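## Task

Rotate the blue die until 1 faces up and set it down entirely on the mat. Every other die must still show its current top number at the end, and all dice must rest flat. It only counts if nothing relies on the robot to stay in place, so release the die and pull the grippers away afterwards.

## Robot and tools

ROBOT. Two six-joint arms, left_arm and right_arm, each ending in a parallel gripper. Cameras: cam_head_left and cam_head_right (504x504 px), cam_left_wrist and cam_right_wrist (616x616 px); pictures arrive in that order.

FRAME. All reported poses share one scene frame: origin on the tabletop midway between the arms, +z up, +x pointing out across the table, left_arm on the +y side. The words left and right name arms, not image sides. Printed hand positions can be somewhat wrong, worse when the arm is stretched far.

execute_actions. Argument actions is a list holding zero or one item. An empty list changes nothing and just reports the state. An action item has rows (1 to 15 rows) and optional steps (1 to 15, default 15); each step lasts 1/30 s, one row per step, and the final row is repeated to fill remaining steps. A wait item has only steps (up to 300) and sends nothing; it returns once that many steps have passed since the previous result, with your reply time counted inside. Optional pictures (true/false) controls whether camera images come back. A refused call does nothing.

ROW LAYOUT. Every row is one flat list of 18 numbers covering both arms, even if one arm stays still: left_arm's six joint targets, then its gripper position, force_limit, speed; then the same nine for right_arm. Joint numbers are absolute target angles in radians, in the same column order as the Joint positions line: waist (-3.491 to 3.491), shoulder (-3.140 to 3.140), elbow (-1.187 to 4.328), forearm roll (-3.316 to 3.316), wrist pitch (-3.140 to 3.140), wrist roll (-3.927 to 3.927). They are not offsets. A call is refused if a target exceeds a range end by more than 0.010 rad and is also beyond that joint's last reported angle. True ends may differ by up to 0.010 rad; a target past the true end is clipped there and the result may say "joint sent to its limit" (possibly about an earlier, still running action). No such line does not prove there is room left.

GRIPPER NUMBERS, each in [-1, 1] and absolute. position: +1 fully open (50 mm between pads), about -0.65 pads touching, -1 to grasp (closes until blocked). force_limit: per-pad push, about 20 N at -1, 102 N at 0, 185 N at +1, final force up to roughly 17 % above that. speed: pad gap rate, 20 mm/s at -1, 85 at 0, 150 at +1. To leave a gripper untouched, resend its previous three numbers; 0 is a real command. Stopped fingers ignore new force_limit or speed until position changes by at least 0.01 (e.g. -1 to -0.98); for a gentler grip, open first.

object_status: 0 moving; 1 blocked while opening; 2 blocked while closing (a real grasp); 3 reached target or pads met (empty, or object slightly wider than the requested gap, or very thin object). Any new position resets it to 0 until the fingers settle. After a hold is lost or force drops, the fingers reclose by themselves, except when force_limit was -1: then status stays 2 even if the object is gone. Gripping a fixed object off-center lets the grip fade, within a minute at force_limit -1. position_measured is in counts; opening in mm is about (250 - counts) x 0.202.

GEOMETRY. Fingers extend along the gripper's +z and close along its x. end_effector_position is the midpoint between pads; fingertips reach 17.5 mm further. A flat block projects about 9 cm from the last joint's axis toward gripper -y and rotates with it. Turning only the last joint swings the pad midpoint around a 25 mm circle.

MOTION LIMITS. Max target speeds: 2.62 rad/s waist and shoulder, 3.14 elbow, 3.93 the three wrist joints; 0.5 s to accelerate, joints of one arm synchronized. Targets are held within a lead of the measured angle (0.805 rad waist/shoulder, 0.966 elbow, 1.21 wrist joints), and scaled back if they would place the gripper over 70 mm from where it is. Between calls the arms keep heading to the last row sent until everything nearly stops or a HELD step occurs; after that only a new action moves them further, though fingers finish opening or closing.

RESULT LINES. State line: per arm end_effector_position (m) and end_effector_quat_wxyz. Joint positions and Joint velocities: one block per arm (rad, rad/s). "joint command not followed": a clearance check altered or blocked joint targets on some steps; the rest of the row still applied. HELD: on those steps your row was partly or wholly not sent. MOTOR HOT warns of heating from holding loads (also while you think); OVER-TEMPERATURE FAULT means brakes engaged until cooled. TORQUE FAULT (joint load limit: 148 N m waist, shoulder, elbow; 37.2 N m wrist joints, held weight included) or FORCE FAULT (150 N external force on the arm, tool or load) stops that arm for 10 s, drops the rest of the call, and lets it yield.

zoom_image: camera (one of the four names) and region [x0, y0, x1, y1] in that camera's pixels, top-left origin, at most 504x504; gives a sharper view of its latest image.

finished_scene: pass the current scene's number to end it irreversibly; the result says whether the goal was met and gives the next task. Replying without any tool call ends everything.

CAUTIONS. Short tugs on held items or pushes on loose ones may happen. Never push or drop anything off the table. Avoid arm-to-arm contact or pressing, hard shoves, slams and drops, and stops of any kind.

Each tool is called as name(argument=value, ...) on one line, values as JSON.

## Session

execute_actions(actions=[])

Scene clock: 0.00 s of 4500.00 s.
left_arm: end_effector_position=(+0.3920, +0.1191, +0.2587) position_measured=3 object_status=3 end_effector_quat_wxyz=(+0.370, +0.107, +0.801, +0.459) | right_arm: end_effector_position=(+0.4184, -0.5681, +0.1773) position_measured=3 object_status=3 end_effector_quat_wxyz=(-0.485, +0.798, +0.027, -0.357)
Joint positions: left_arm=[-1.125  0.381  0.222 -1.183 -1.889  2.4  ] | right_arm=[-0.365  0.883  0.572 -0.566 -2.453 -1.159]
Joint velocities: left_arm=[ 0.     0.    -0.     0.001  0.    -0.   ] | right_arm=[-0.001 -0.    -0.    -0.    -0.001 -0.001]

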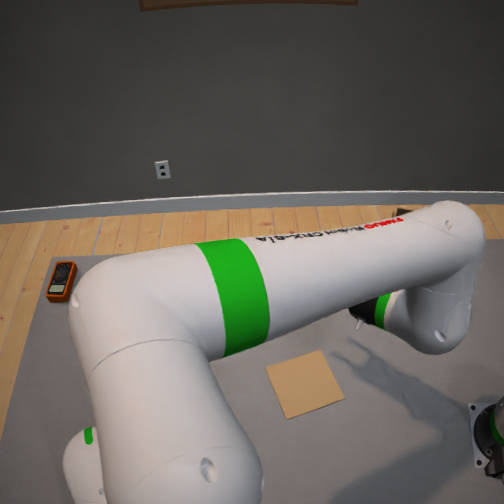

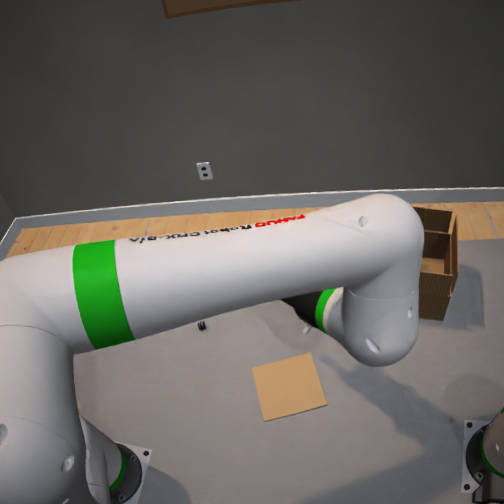

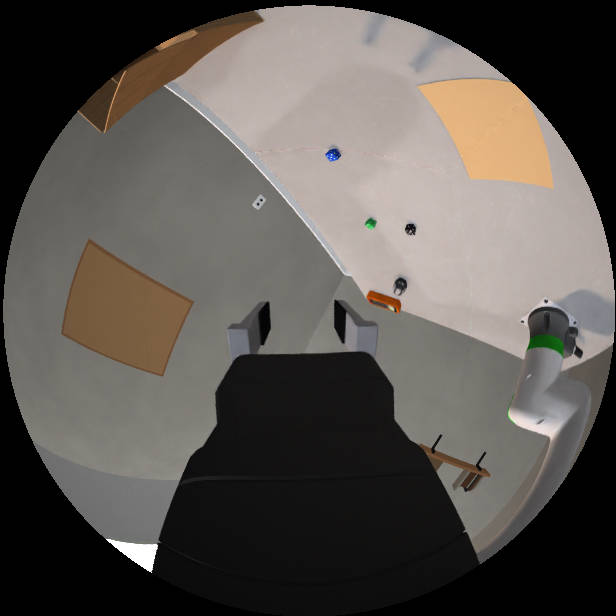

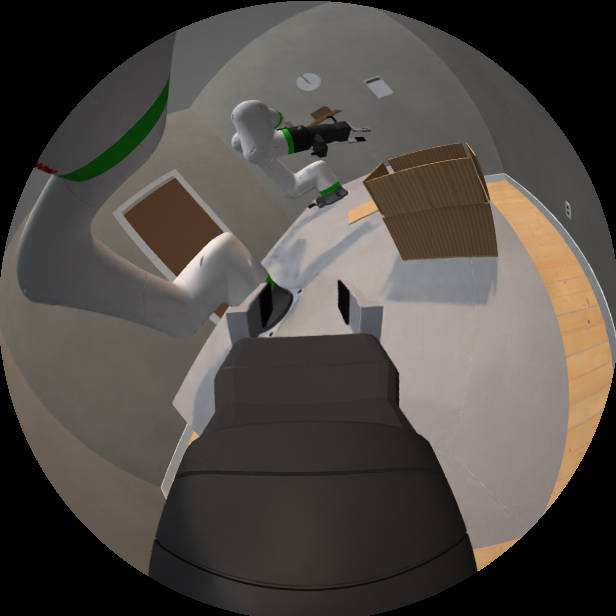

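execute_actions(actions=[{"rows": [[-0.179,-0.039,-0.0125,0,-1.598,3.1416,1,0,0,-0.365,0.883,0.572,-0.566,-2.453,-1.159,1,0,0]], "steps": 15}], pictures=false)

execute_actions(actions=[{"steps": 45}])

Scene clock: 38.27 s of 4500.00 s.
left_arm: end_effector_position=(+0.3695, +0.2019, +0.2205) position_measured=3 object_status=3 end_effector_quat_wxyz=(+0.129, -0.322, +0.918, +0.191) | right_arm: end_effector_position=(+0.4185, -0.5678, +0.1772) position_measured=3 object_status=3 end_effector_quat_wxyz=(-0.485, +0.798, +0.027, -0.357)
Joint positions: left_arm=[-0.564  0.115  0.074 -0.433 -1.705  2.87 ] | right_arm=[-0.365  0.883  0.572 -0.566 -2.453 -1.159]
Joint velocities: left_arm=[ 1.931 -0.771 -0.434  2.173  0.535  1.358] | right_arm=[ 0.001 -0.     0.     0.002  0.002 -0.   ]
Steps of this call (steps 1 to 90: nothing new was sent; then 34.77 s passed at rest; steps 91 to 105: all 15 steps of this action). Readings (joint positions | what the end effector reports):
91: left_arm=[-1.125 0.380 0.222 -1.183 -1.889 2.400] | right_arm=[-0.365 0.883 0.572 -0.566 -2.453 -1.159] | left_arm position_measured=3 object_status=3 | right_arm position_measured=3 object_status=3
92: left_arm=[-1.122 0.379 0.222 -1.178 -1.888 2.403] | right_arm=[-0.365 0.883 0.572 -0.566 -2.453 -1.159] | left_arm position_measured=3 object_status=3 | right_arm position_measured=3 object_status=3
94: left_arm=[-1.098 0.366 0.215 -1.143 -1.880 2.426] | right_arm=[-0.365 0.883 0.572 -0.566 -2.453 -1.159] | left_arm position_measured=3 object_status=3 | right_arm position_measured=3 object_status=3
98: left_arm=[-0.981 0.306 0.181 -0.973 -1.838 2.532] | right_arm=[-0.365 0.883 0.572 -0.566 -2.453 -1.159] | left_arm position_measured=3 object_status=3 | right_arm position_measured=3 object_status=3
105: the state above

Scene clock: 39.77 s of 4500.00 s.
left_arm: end_effector_position=(+0.3985, +0.2185, +0.2781) position_measured=3 object_status=3 end_effector_quat_wxyz=(-0.000, -0.610, +0.793, +0.000) | right_arm: end_effector_position=(+0.4185, -0.5678, +0.1772) position_measured=3 object_status=3 end_effector_quat_wxyz=(-0.485, +0.798, +0.027, -0.357)
Joint positions: left_arm=[-0.179 -0.039 -0.013  0.    -1.598  3.142] | right_arm=[-0.365  0.883  0.572 -0.566 -2.453 -1.159]
Joint velocities: left_arm=[-0.002 -0.    -0.001  0.     0.     0.   ] | right_arm=[-0.    -0.    -0.    -0.001 -0.001 -0.001]
Steps of this call (steps 1 to 30: the robot went on to your last target; steps 31 to 45: nothing new was sent). Readings (joint positions | what the end effector reports):
1: left_arm=[-0.502 0.089 0.060 -0.362 -1.687 2.914] | right_arm=[-0.365 0.883 0.572 -0.566 -2.453 -1.159] | left_arm position_measured=3 object_status=3 | right_arm position_measured=3 object_status=3
2: left_arm=[-0.444 0.066 0.047 -0.297 -1.671 2.955] | right_arm=[-0.365 0.883 0.572 -0.566 -2.453 -1.159] | left_arm position_measured=3 object_status=3 | right_arm position_measured=3 object_status=3
4: left_arm=[-0.345 0.027 0.025 -0.186 -1.644 3.025] | right_arm=[-0.365 0.883 0.572 -0.566 -2.453 -1.159] | left_arm position_measured=3 object_status=3 | right_arm position_measured=3 object_status=3
8: left_arm=[-0.216 -0.024 -0.004 -0.042 -1.608 3.115] | right_arm=[-0.365 0.883 0.572 -0.566 -2.453 -1.159] | left_arm position_measured=3 object_status=3 | right_arm position_measured=3 object_status=3
45: the state above
All arms were judged still, so your last target was given up. Only a new action makes them travel on or press farther. Fingers that are still opening or closing keep moving.

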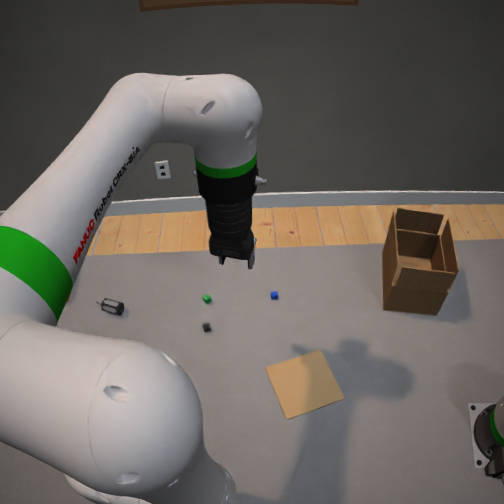

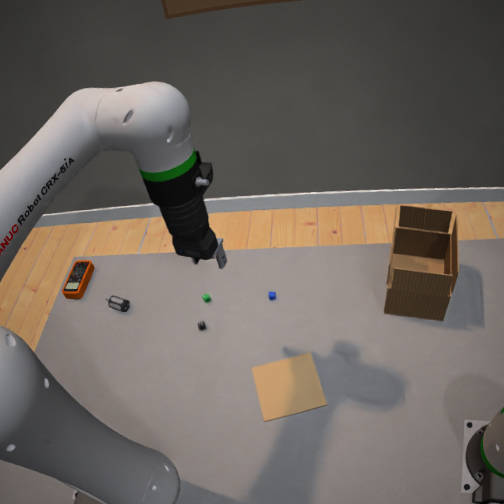

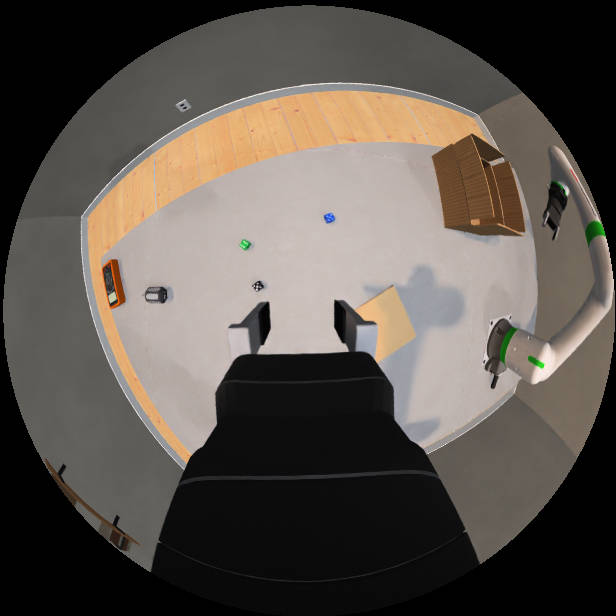

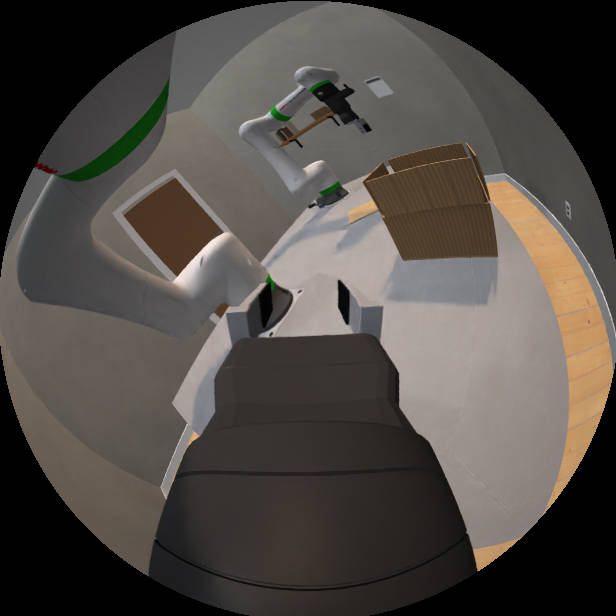

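zoom_image(camera="cam_left_wrist", region=[220, 190, 360, 310])

zoom_image(camera="cam_head_left", region=[255, 280, 295, 310])

zoom_image(camera="cam_head_right", region=[190, 280, 290, 340])

Region (220, 190, 360, 310) of cam_left_wrist's 616x616 image, scaled by 3.600, with more detail than that image has; it fills the top 432 rows of this view, and the rest is white.

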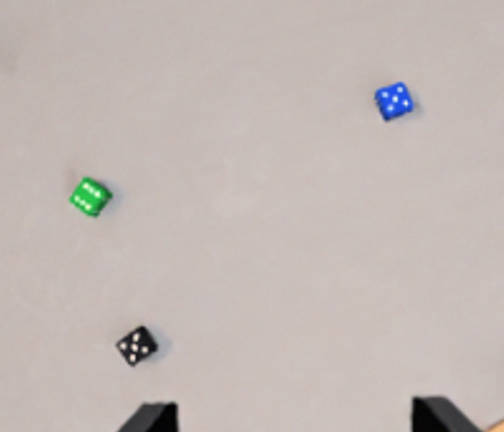

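Region (255, 280, 295, 310) of cam_head_left's 504x504 image, scaled by 12.600, with more detail than that image has; it fills the top 378 rows of this view, and the rest is white.

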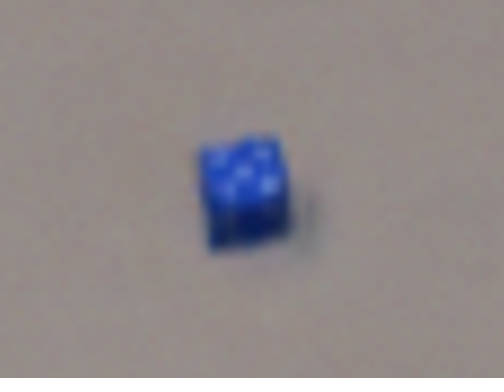

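Region (190, 280, 290, 340) of cam_head_right's 504x504 image, scaled by 5.040, with more detail than that image has; it fills the top 302 rows of this view, and the rest is white.

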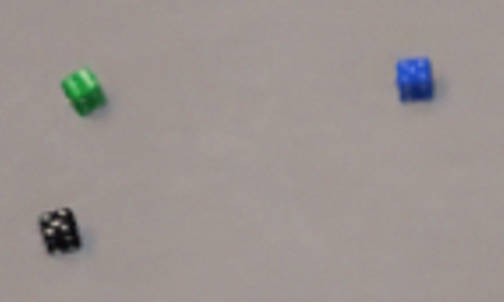

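zoom_image(camera="cam_left_wrist", region=[315, 205, 345, 230])

zoom_image(camera="cam_head_right", region=[260, 286, 284, 306])

Region (315, 205, 345, 230) of cam_left_wrist's 616x616 image, scaled by 16.800, with more detail than that image has.

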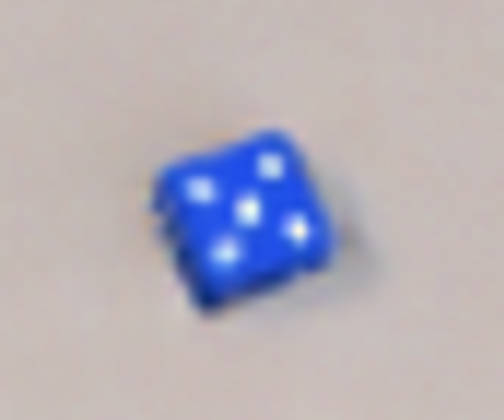

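Region (260, 286, 284, 306) of cam_head_right's 504x504 image, scaled by 21.000, with more detail than that image has.

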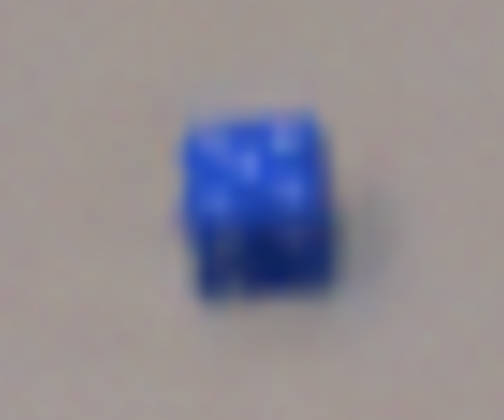

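execute_actions(actions=[{"rows": [[-0.179,0.0885,-0.4096,0,-1.0727,3.1416,1,0,0,-0.365,0.883,0.572,-0.566,-2.453,-1.159,1,0,0]], "steps": 15}], pictures=false)

execute_actions(actions=[{"steps": 20}])

Scene clock: 63.20 s of 4500.00 s.
left_arm: end_effector_position=(+0.4051, +0.2167, +0.0878) position_measured=3 object_status=3 end_effector_quat_wxyz=(-0.000, -0.610, +0.793, +0.000) | right_arm: end_effector_position=(+0.4185, -0.5678, +0.1772) position_measured=3 object_status=3 end_effector_quat_wxyz=(-0.485, +0.798, +0.027, -0.357)
Joint positions: left_arm=[-0.179  0.071 -0.356 -0.    -1.144  3.142] | right_arm=[-0.365  0.883  0.572 -0.566 -2.453 -1.159]
Joint velocities: left_arm=[ 0.002  0.248 -0.764 -0.006  1.003 -0.   ] | right_arm=[-0.001  0.    -0.    -0.    -0.001 -0.001]
Steps of this call (steps 1 to 90: nothing new was sent; then 19.93 s passed at rest; steps 91 to 105: all 15 steps of this action). Readings (joint positions | what the end effector reports):
91: left_arm=[-0.179 -0.039 -0.013 0.000 -1.598 3.142] | right_arm=[-0.365 0.883 0.572 -0.566 -2.453 -1.159] | left_arm position_measured=3 object_status=3 | right_arm position_measured=3 object_status=3
92: left_arm=[-0.179 -0.038 -0.016 0.000 -1.593 3.142] | right_arm=[-0.365 0.883 0.572 -0.566 -2.453 -1.159] | left_arm position_measured=3 object_status=3 | right_arm position_measured=3 object_status=3
94: left_arm=[-0.179 -0.029 -0.043 0.000 -1.557 3.142] | right_arm=[-0.365 0.883 0.572 -0.566 -2.453 -1.159] | left_arm position_measured=3 object_status=3 | right_arm position_measured=3 object_status=3
98: left_arm=[-0.179 0.006 -0.153 0.000 -1.412 3.142] | right_arm=[-0.365 0.883 0.572 -0.566 -2.453 -1.159] | left_arm position_measured=3 object_status=3 | right_arm position_measured=3 object_status=3
105: the state above

Scene clock: 63.87 s of 4500.00 s.
left_arm: end_effector_position=(+0.3989, +0.2184, +0.0600) position_measured=3 object_status=3 end_effector_quat_wxyz=(+0.000, -0.610, +0.793, +0.000) | right_arm: end_effector_position=(+0.4185, -0.5678, +0.1772) position_measured=3 object_status=3 end_effector_quat_wxyz=(-0.485, +0.798, +0.027, -0.357)
Joint positions: left_arm=[-0.179  0.088 -0.41  -0.    -1.073  3.142] | right_arm=[-0.365  0.883  0.572 -0.566 -2.453 -1.159]
Joint velocities: left_arm=[-0.     0.    -0.     0.001 -0.     0.001] | right_arm=[-0.    -0.001 -0.     0.001  0.001 -0.001]
Steps of this call (steps 1 to 20: the robot went on to your last target). Readings (joint positions | what the end effector reports):
1: left_arm=[-0.179 0.079 -0.379 -0.000 -1.114 3.142] | right_arm=[-0.365 0.883 0.572 -0.566 -2.453 -1.159] | left_arm position_measured=3 object_status=3 | right_arm position_measured=3 object_status=3
2: left_arm=[-0.179 0.084 -0.395 -0.000 -1.092 3.142] | right_arm=[-0.365 0.883 0.572 -0.566 -2.453 -1.159] | left_arm position_measured=3 object_status=3 | right_arm position_measured=3 object_status=3
4: left_arm=[-0.179 0.088 -0.409 -0.000 -1.074 3.142] | right_arm=[-0.365 0.883 0.572 -0.566 -2.453 -1.159] | left_arm position_measured=3 object_status=3 | right_arm position_measured=3 object_status=3
8: left_arm=[-0.179 0.088 -0.409 -0.000 -1.073 3.142] | right_arm=[-0.365 0.883 0.572 -0.566 -2.453 -1.159] | left_arm position_measured=3 object_status=3 | right_arm position_measured=3 object_status=3
20: the state above

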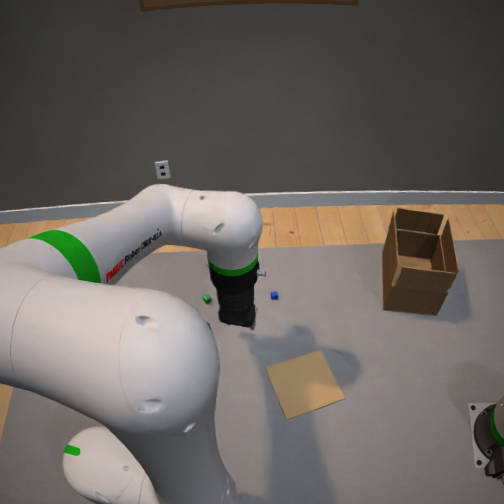

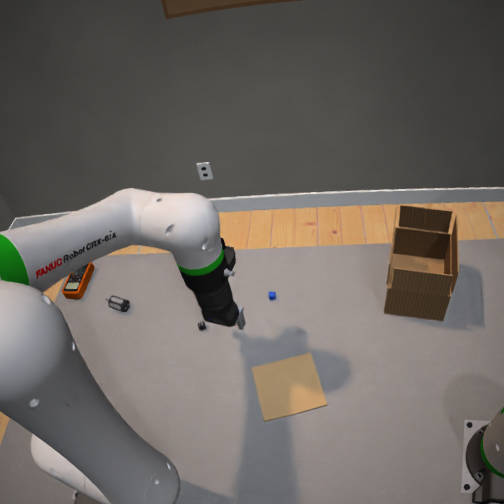

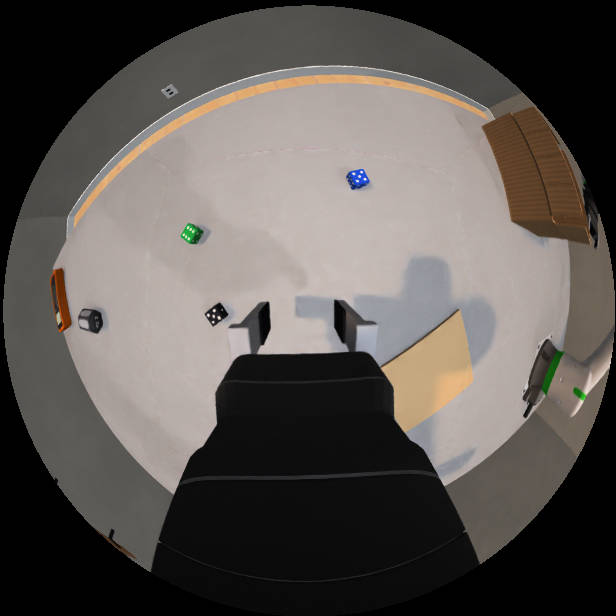

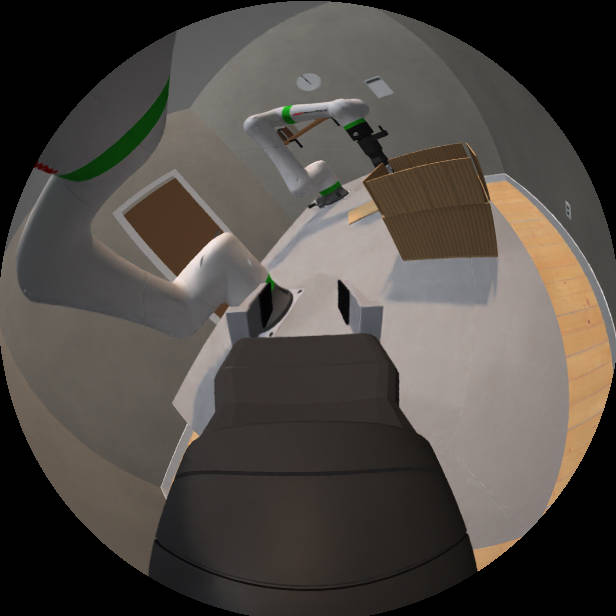

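zoom_image(camera="cam_left_wrist", region=[334, 160, 384, 200])

Region (334, 160, 384, 200) of cam_left_wrist's 616x616 image, scaled by 10.080, with more detail than that image has; it fills the top 403 rows of this view, and the rest is white.

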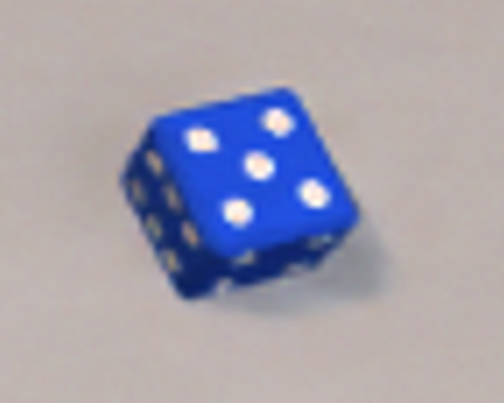

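zoom_image(camera="cam_right_wrist", region=[330, 90, 420, 180])

zoom_image(camera="cam_head_right", region=[160, 230, 280, 350])

zoom_image(camera="cam_left_wrist", region=[210, 280, 400, 400])

Region (330, 90, 420, 180) of cam_right_wrist's 616x616 image, scaled by 5.600, with more detail than that image has.

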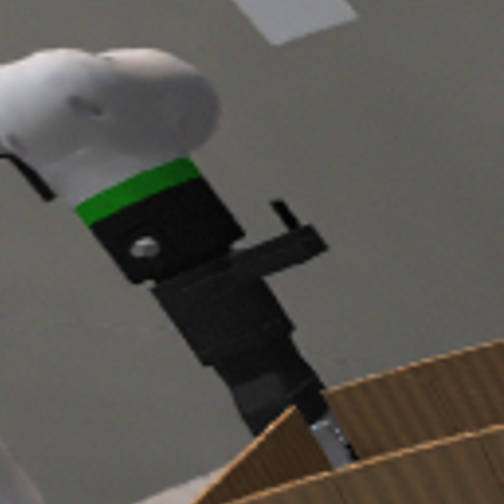

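Region (160, 230, 280, 350) of cam_head_right's 504x504 image, scaled by 4.200, with more detail than that image has.

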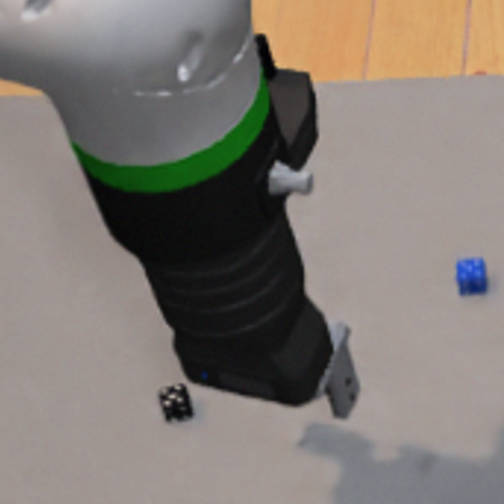

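Region (210, 280, 400, 400) of cam_left_wrist's 616x616 image, scaled by 2.653, with more detail than that image has; it fills the top 318 rows of this view, and the rest is white.

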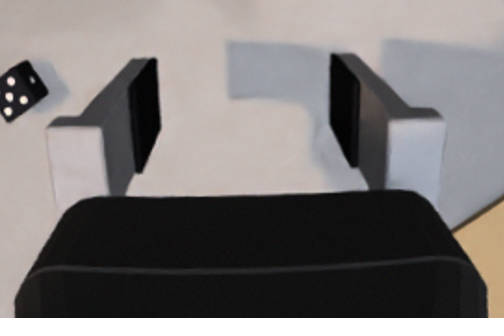

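execute_actions(actions=[{"rows": [[-0.5708,0.9211,0.8053,-0.4591,-1.8637,-0.875,1,0,0,-0.365,0.883,0.572,-0.566,-2.453,-1.159,1,0,0]], "steps": 15}], pictures=false)

execute_actions(actions=[{"steps": 50}])

Scene clock: 128.53 s of 4500.00 s.
left_arm: end_effector_position=(+0.4546, +0.1591, +0.0490) position_measured=3 object_status=3 end_effector_quat_wxyz=(-0.036, -0.137, +0.975, +0.172) | right_arm: end_effector_position=(+0.4185, -0.5678, +0.1772) position_measured=3 object_status=3 end_effector_quat_wxyz=(-0.485, +0.798, +0.027, -0.357)
Joint positions: left_arm=[-0.385  0.523  0.178 -0.241 -1.488  2.366] | right_arm=[-0.365  0.883  0.572 -0.566 -2.453 -1.159]
Joint velocities: left_arm=[-0.512  1.099  1.724 -0.599 -1.03  -2.834] | right_arm=[-0.     0.001  0.     0.     0.001  0.001]
Steps of this call (steps 1 to 15: the robot went on to your last target; steps 16 to 90: nothing new was sent; then 61.17 s passed at rest; steps 91 to 105: all 15 steps of this action). Readings (joint positions | what the end effector reports):
91: left_arm=[-0.179 0.089 -0.410 0.000 -1.073 3.142] | right_arm=[-0.365 0.883 0.572 -0.566 -2.453 -1.159] | left_arm position_measured=3 object_status=3 | right_arm position_measured=3 object_status=3
92: left_arm=[-0.181 0.092 -0.406 -0.002 -1.076 3.137] | right_arm=[-0.365 0.883 0.572 -0.566 -2.453 -1.159] | left_arm position_measured=3 object_status=3 | right_arm position_measured=3 object_status=3
94: left_arm=[-0.192 0.116 -0.377 -0.015 -1.099 3.100] | right_arm=[-0.365 0.883 0.572 -0.566 -2.453 -1.159] | left_arm position_measured=3 object_status=3 | right_arm position_measured=3 object_status=3
98: left_arm=[-0.249 0.233 -0.236 -0.081 -1.213 2.925] | right_arm=[-0.365 0.883 0.572 -0.566 -2.453 -1.159] | left_arm position_measured=3 object_status=3 | right_arm position_measured=3 object_status=3
105: the state above

Scene clock: 130.20 s of 4500.00 s.
left_arm: end_effector_position=(+0.5133, +0.1190, +0.0718) position_measured=3 object_status=3 end_effector_quat_wxyz=(-0.300, +0.953, +0.041, -0.013) | right_arm: end_effector_position=(+0.4185, -0.5678, +0.1772) position_measured=3 object_status=3 end_effector_quat_wxyz=(-0.485, +0.798, +0.027, -0.357)
Joint positions: left_arm=[-0.571  0.921  0.805 -0.459 -1.864 -0.875] | right_arm=[-0.365  0.883  0.572 -0.566 -2.453 -1.159]
Joint velocities: left_arm=[-0.001 -0.     0.     0.001  0.    -0.001] | right_arm=[-0.002  0.001 -0.    -0.    -0.001 -0.   ]
Steps of this call (steps 1 to 50: the robot went on to your last target). Readings (joint positions | what the end effector reports):
1: left_arm=[-0.402 0.560 0.236 -0.262 -1.523 2.266] | right_arm=[-0.365 0.883 0.572 -0.566 -2.453 -1.159] | left_arm position_measured=3 object_status=3 | right_arm position_measured=3 object_status=3
2: left_arm=[-0.420 0.597 0.295 -0.282 -1.559 2.157] | right_arm=[-0.365 0.883 0.572 -0.566 -2.453 -1.159] | left_arm position_measured=3 object_status=3 | right_arm position_measured=3 object_status=3
4: left_arm=[-0.454 0.671 0.411 -0.322 -1.628 1.914] | right_arm=[-0.365 0.883 0.572 -0.566 -2.453 -1.159] | left_arm position_measured=3 object_status=3 | right_arm position_measured=3 object_status=3
8: left_arm=[-0.504 0.778 0.579 -0.381 -1.729 1.404] | right_arm=[-0.365 0.883 0.572 -0.566 -2.453 -1.159] | left_arm position_measured=3 object_status=3 | right_arm position_measured=3 object_status=3
50: the state above

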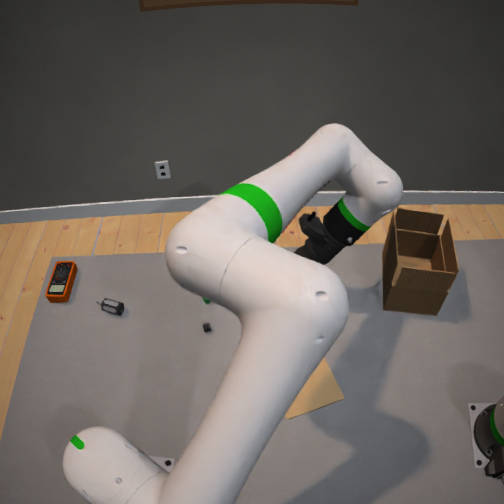

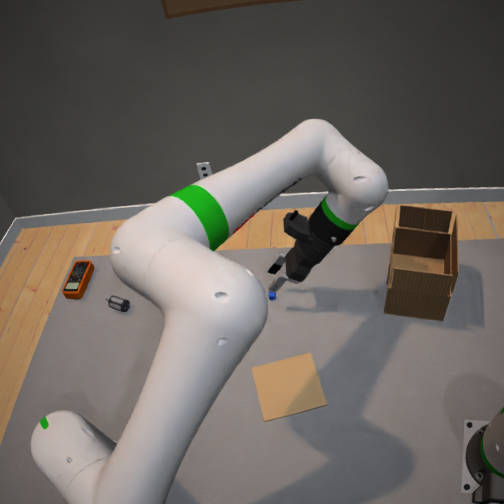

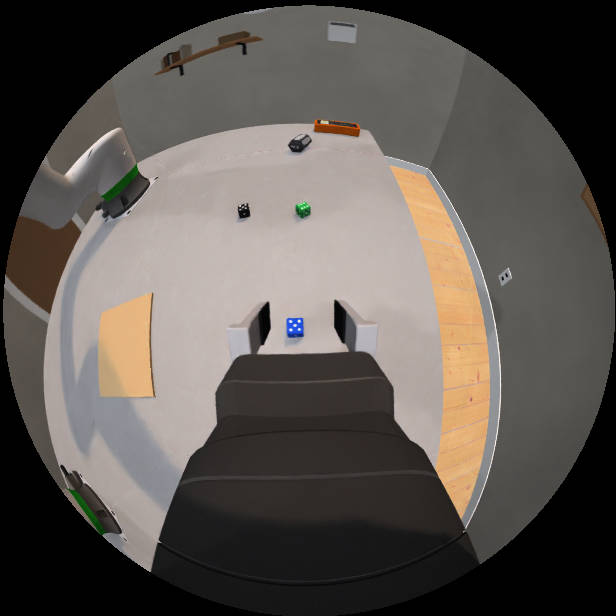

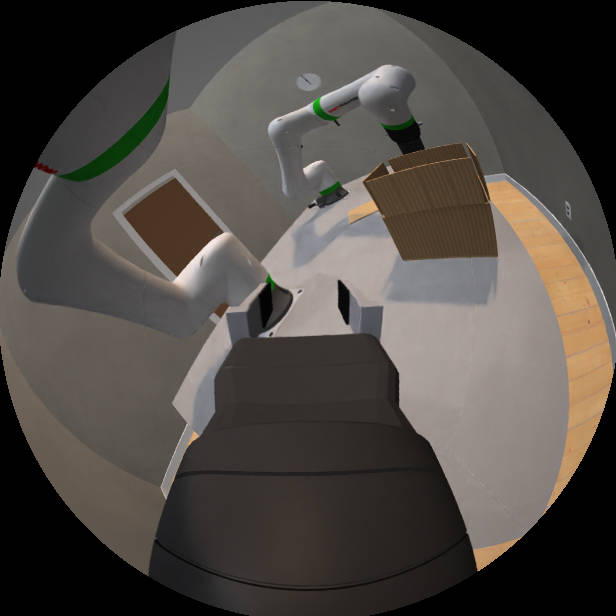

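zoom_image(camera="cam_left_wrist", region=[250, 290, 355, 360])

zoom_image(camera="cam_head_right", region=[250, 230, 330, 310])

Region (250, 290, 355, 360) of cam_left_wrist's 616x616 image, scaled by 4.800, with more detail than that image has.

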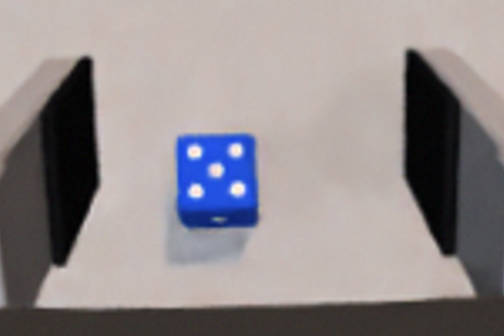

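Region (250, 230, 330, 310) of cam_head_right's 504x504 image, scaled by 6.300, with more detail than that image has.

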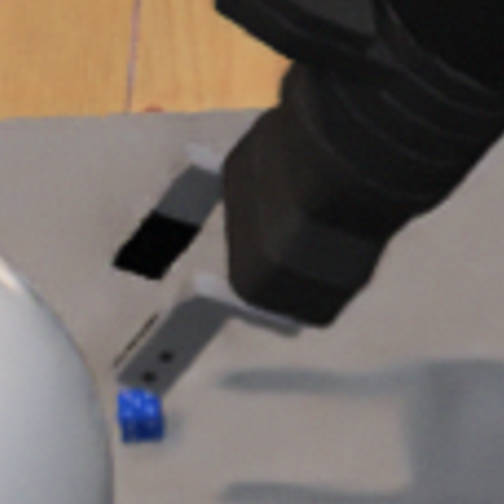

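execute_actions(actions=[{"rows": [[-0.575,0.9409,0.7413,-0.4477,-1.7902,-0.8331,1,0,0,-0.365,0.883,0.572,-0.566,-2.453,-1.159,1,0,0]], "steps": 15}])

zoom_image(camera="cam_left_wrist", region=[250, 290, 355, 360])

zoom_image(camera="cam_head_right", region=[250, 250, 320, 320])

Scene clock: 152.57 s of 4500.00 s.
left_arm: end_effector_position=(+0.5063, +0.1195, +0.0318) position_measured=3 object_status=3 end_effector_quat_wxyz=(-0.300, +0.953, +0.041, -0.013) | right_arm: end_effector_position=(+0.4185, -0.5678, +0.1772) position_measured=3 object_status=3 end_effector_quat_wxyz=(-0.485, +0.798, +0.027, -0.357)
Joint positions: left_arm=[-0.575  0.941  0.741 -0.448 -1.79  -0.833] | right_arm=[-0.365  0.883  0.572 -0.566 -2.453 -1.159]
Joint velocities: left_arm=[ 0.001  0.001 -0.    -0.    -0.     0.   ] | right_arm=[ 0.    -0.001  0.     0.001 -0.001  0.001]
Steps of this call (steps 1 to 15: the robot went on to your last target; steps 16 to 90: nothing new was sent; then 18.87 s passed at rest; steps 91 to 105: all 15 steps of this action). Readings (joint positions | what the end effector reports):
91: left_arm=[-0.571 0.921 0.805 -0.459 -1.864 -0.875] | right_arm=[-0.365 0.883 0.572 -0.566 -2.453 -1.159] | left_arm position_measured=3 object_status=3 | right_arm position_measured=3 object_status=3
92: left_arm=[-0.571 0.922 0.802 -0.459 -1.859 -0.873] | right_arm=[-0.365 0.883 0.572 -0.566 -2.453 -1.159] | left_arm position_measured=3 object_status=3 | right_arm position_measured=3 object_status=3
94: left_arm=[-0.573 0.931 0.773 -0.454 -1.827 -0.854] | right_arm=[-0.365 0.883 0.572 -0.566 -2.453 -1.159] | left_arm position_measured=3 object_status=3 | right_arm position_measured=3 object_status=3
98: left_arm=[-0.575 0.941 0.742 -0.448 -1.790 -0.833] | right_arm=[-0.365 0.883 0.572 -0.566 -2.453 -1.159] | left_arm position_measured=3 object_status=3 | right_arm position_measured=3 object_status=3
105: the state above

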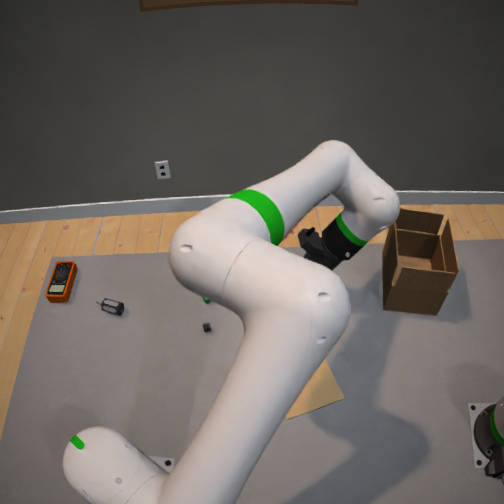

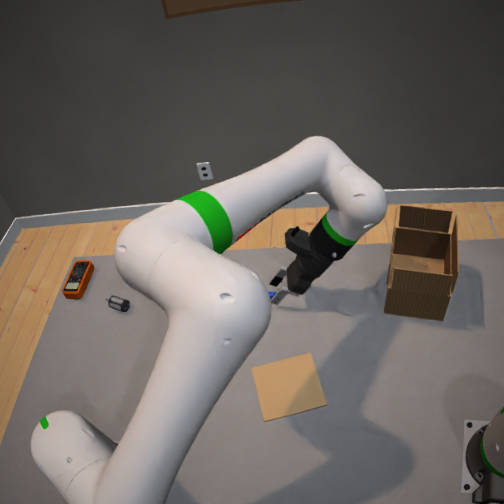

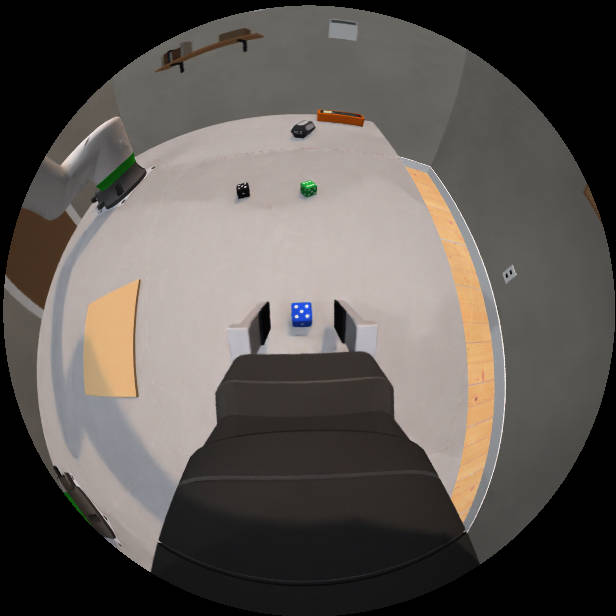

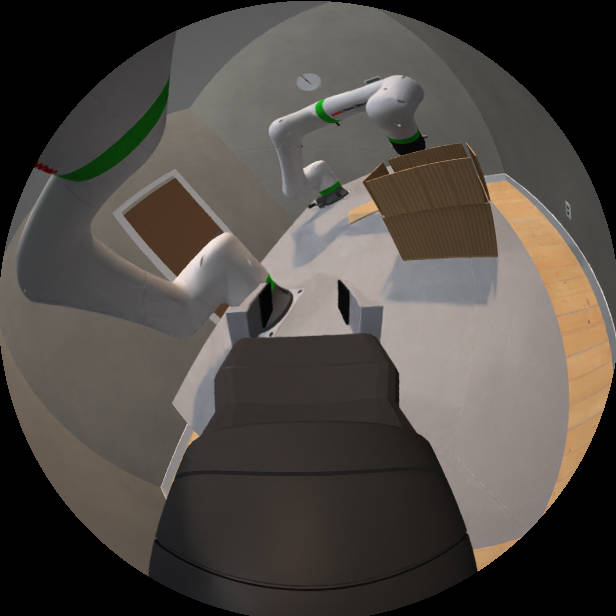

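Region (250, 290, 355, 360) of cam_left_wrist's 616x616 image, scaled by 4.800, with more detail than that image has.

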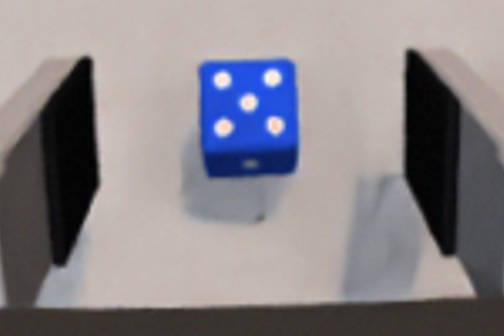

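Region (250, 250, 320, 320) of cam_head_right's 504x504 image, scaled by 7.200, with more detail than that image has.

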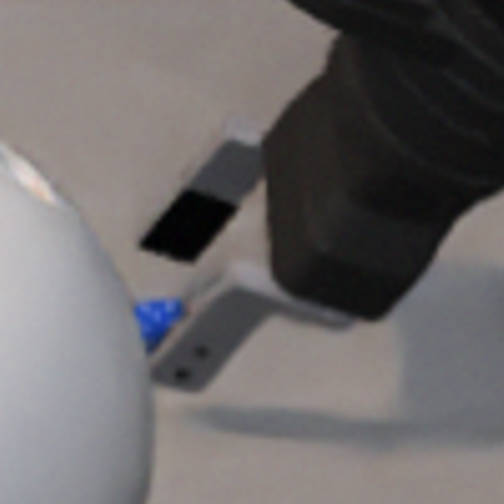

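execute_actions(actions=[{"rows": [[-0.5725,0.9455,0.7273,-0.447,-1.7724,-0.8271,0.14,0,0,-0.365,0.883,0.572,-0.566,-2.453,-1.159,1,0,0]], "steps": 15}])

zoom_image(camera="cam_left_wrist", region=[250, 290, 355, 360])

zoom_image(camera="cam_head_right", region=[250, 265, 310, 320])

Scene clock: 166.17 s of 4500.00 s.
left_arm: end_effector_position=(+0.5064, +0.1217, +0.0227) position_measured=132 object_status=0 end_effector_quat_wxyz=(-0.300, +0.953, +0.041, -0.013) | right_arm: end_effector_position=(+0.4185, -0.5678, +0.1772) position_measured=3 object_status=3 end_effector_quat_wxyz=(-0.485, +0.798, +0.027, -0.357)
Joint positions: left_arm=[-0.572  0.945  0.727 -0.447 -1.772 -0.827] | right_arm=[-0.365  0.883  0.572 -0.566 -2.453 -1.159]
Joint velocities: left_arm=[ 0.  0.  0. -0.  0. -0.] | right_arm=[ 0.    -0.    -0.     0.002 -0.    -0.001]
Steps of this call (steps 1 to 15: the robot went on to your last target; steps 16 to 90: nothing new was sent; then 10.10 s passed at rest; steps 91 to 105: all 15 steps of this action). Readings (joint positions | what the end effector reports):
91: left_arm=[-0.575 0.941 0.741 -0.448 -1.790 -0.833] | right_arm=[-0.365 0.883 0.572 -0.566 -2.453 -1.159] | left_arm position_measured=10 object_status=0 | right_arm position_measured=3 object_status=3
92: left_arm=[-0.574 0.942 0.738 -0.447 -1.785 -0.831] | right_arm=[-0.365 0.883 0.572 -0.566 -2.453 -1.159] | left_arm position_measured=24 object_status=0 | right_arm position_measured=3 object_status=3
94: left_arm=[-0.572 0.946 0.727 -0.447 -1.773 -0.827] | right_arm=[-0.365 0.883 0.572 -0.566 -2.453 -1.159] | left_arm position_measured=52 object_status=0 | right_arm position_measured=3 object_status=3
98: left_arm=[-0.572 0.945 0.727 -0.447 -1.772 -0.827] | right_arm=[-0.365 0.883 0.572 -0.566 -2.453 -1.159] | left_arm position_measured=108 object_status=0 | right_arm position_measured=3 object_status=3
105: the state above

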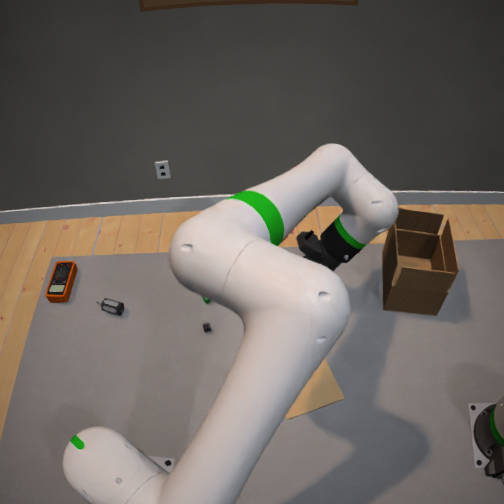

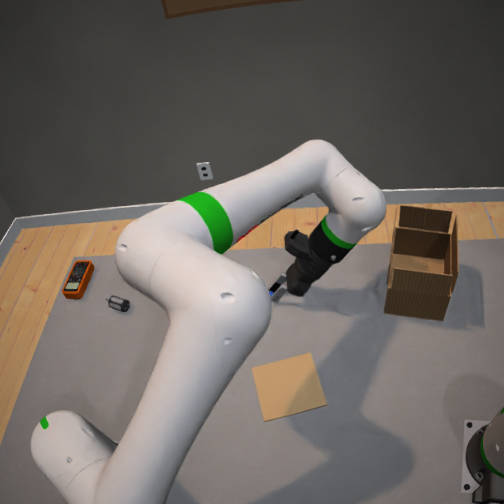

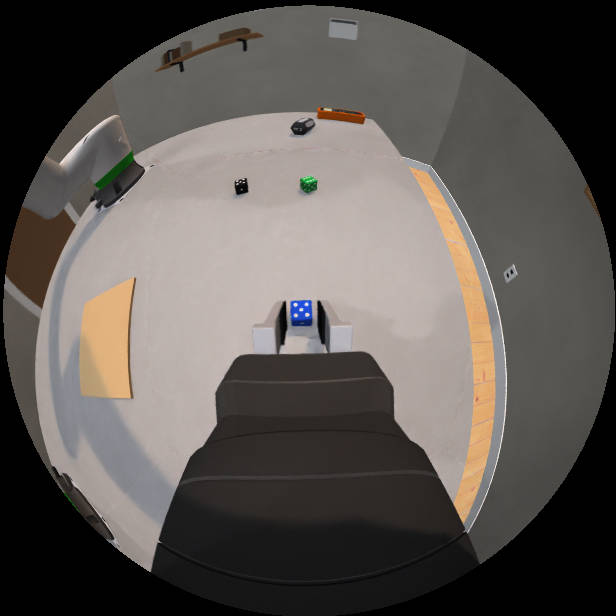

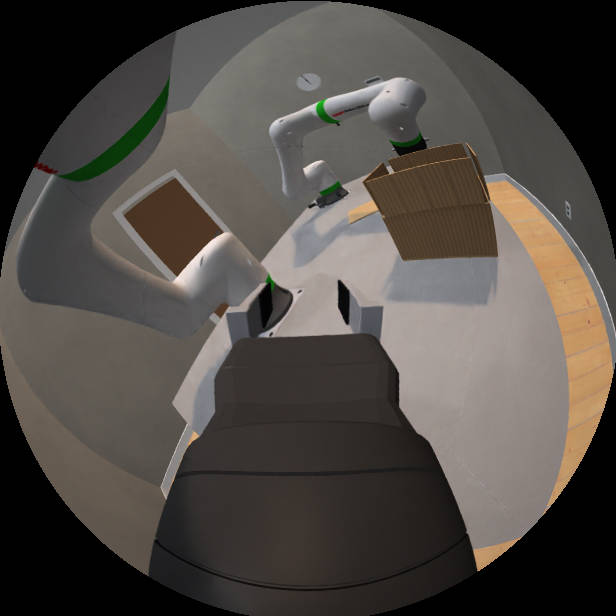

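Region (250, 290, 355, 360) of cam_left_wrist's 616x616 image, scaled by 4.800, with more detail than that image has.

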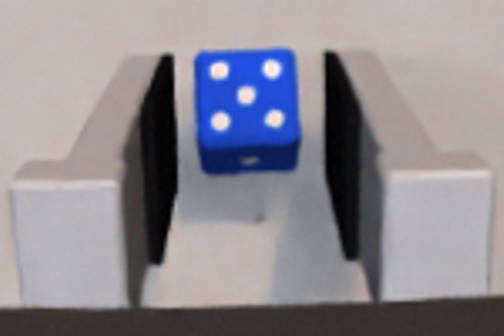

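Region (250, 265, 310, 320) of cam_head_right's 504x504 image, scaled by 8.400, with more detail than that image has; it fills the top 462 rows of this view, and the rest is white.

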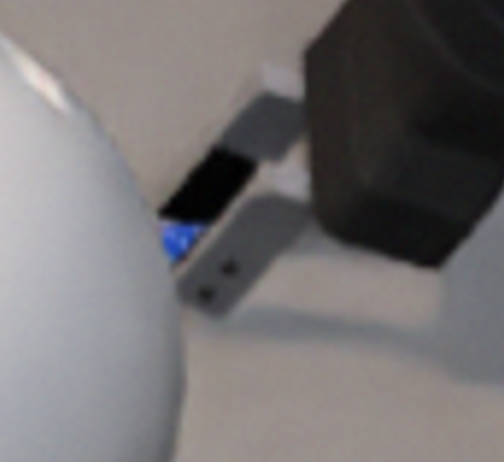

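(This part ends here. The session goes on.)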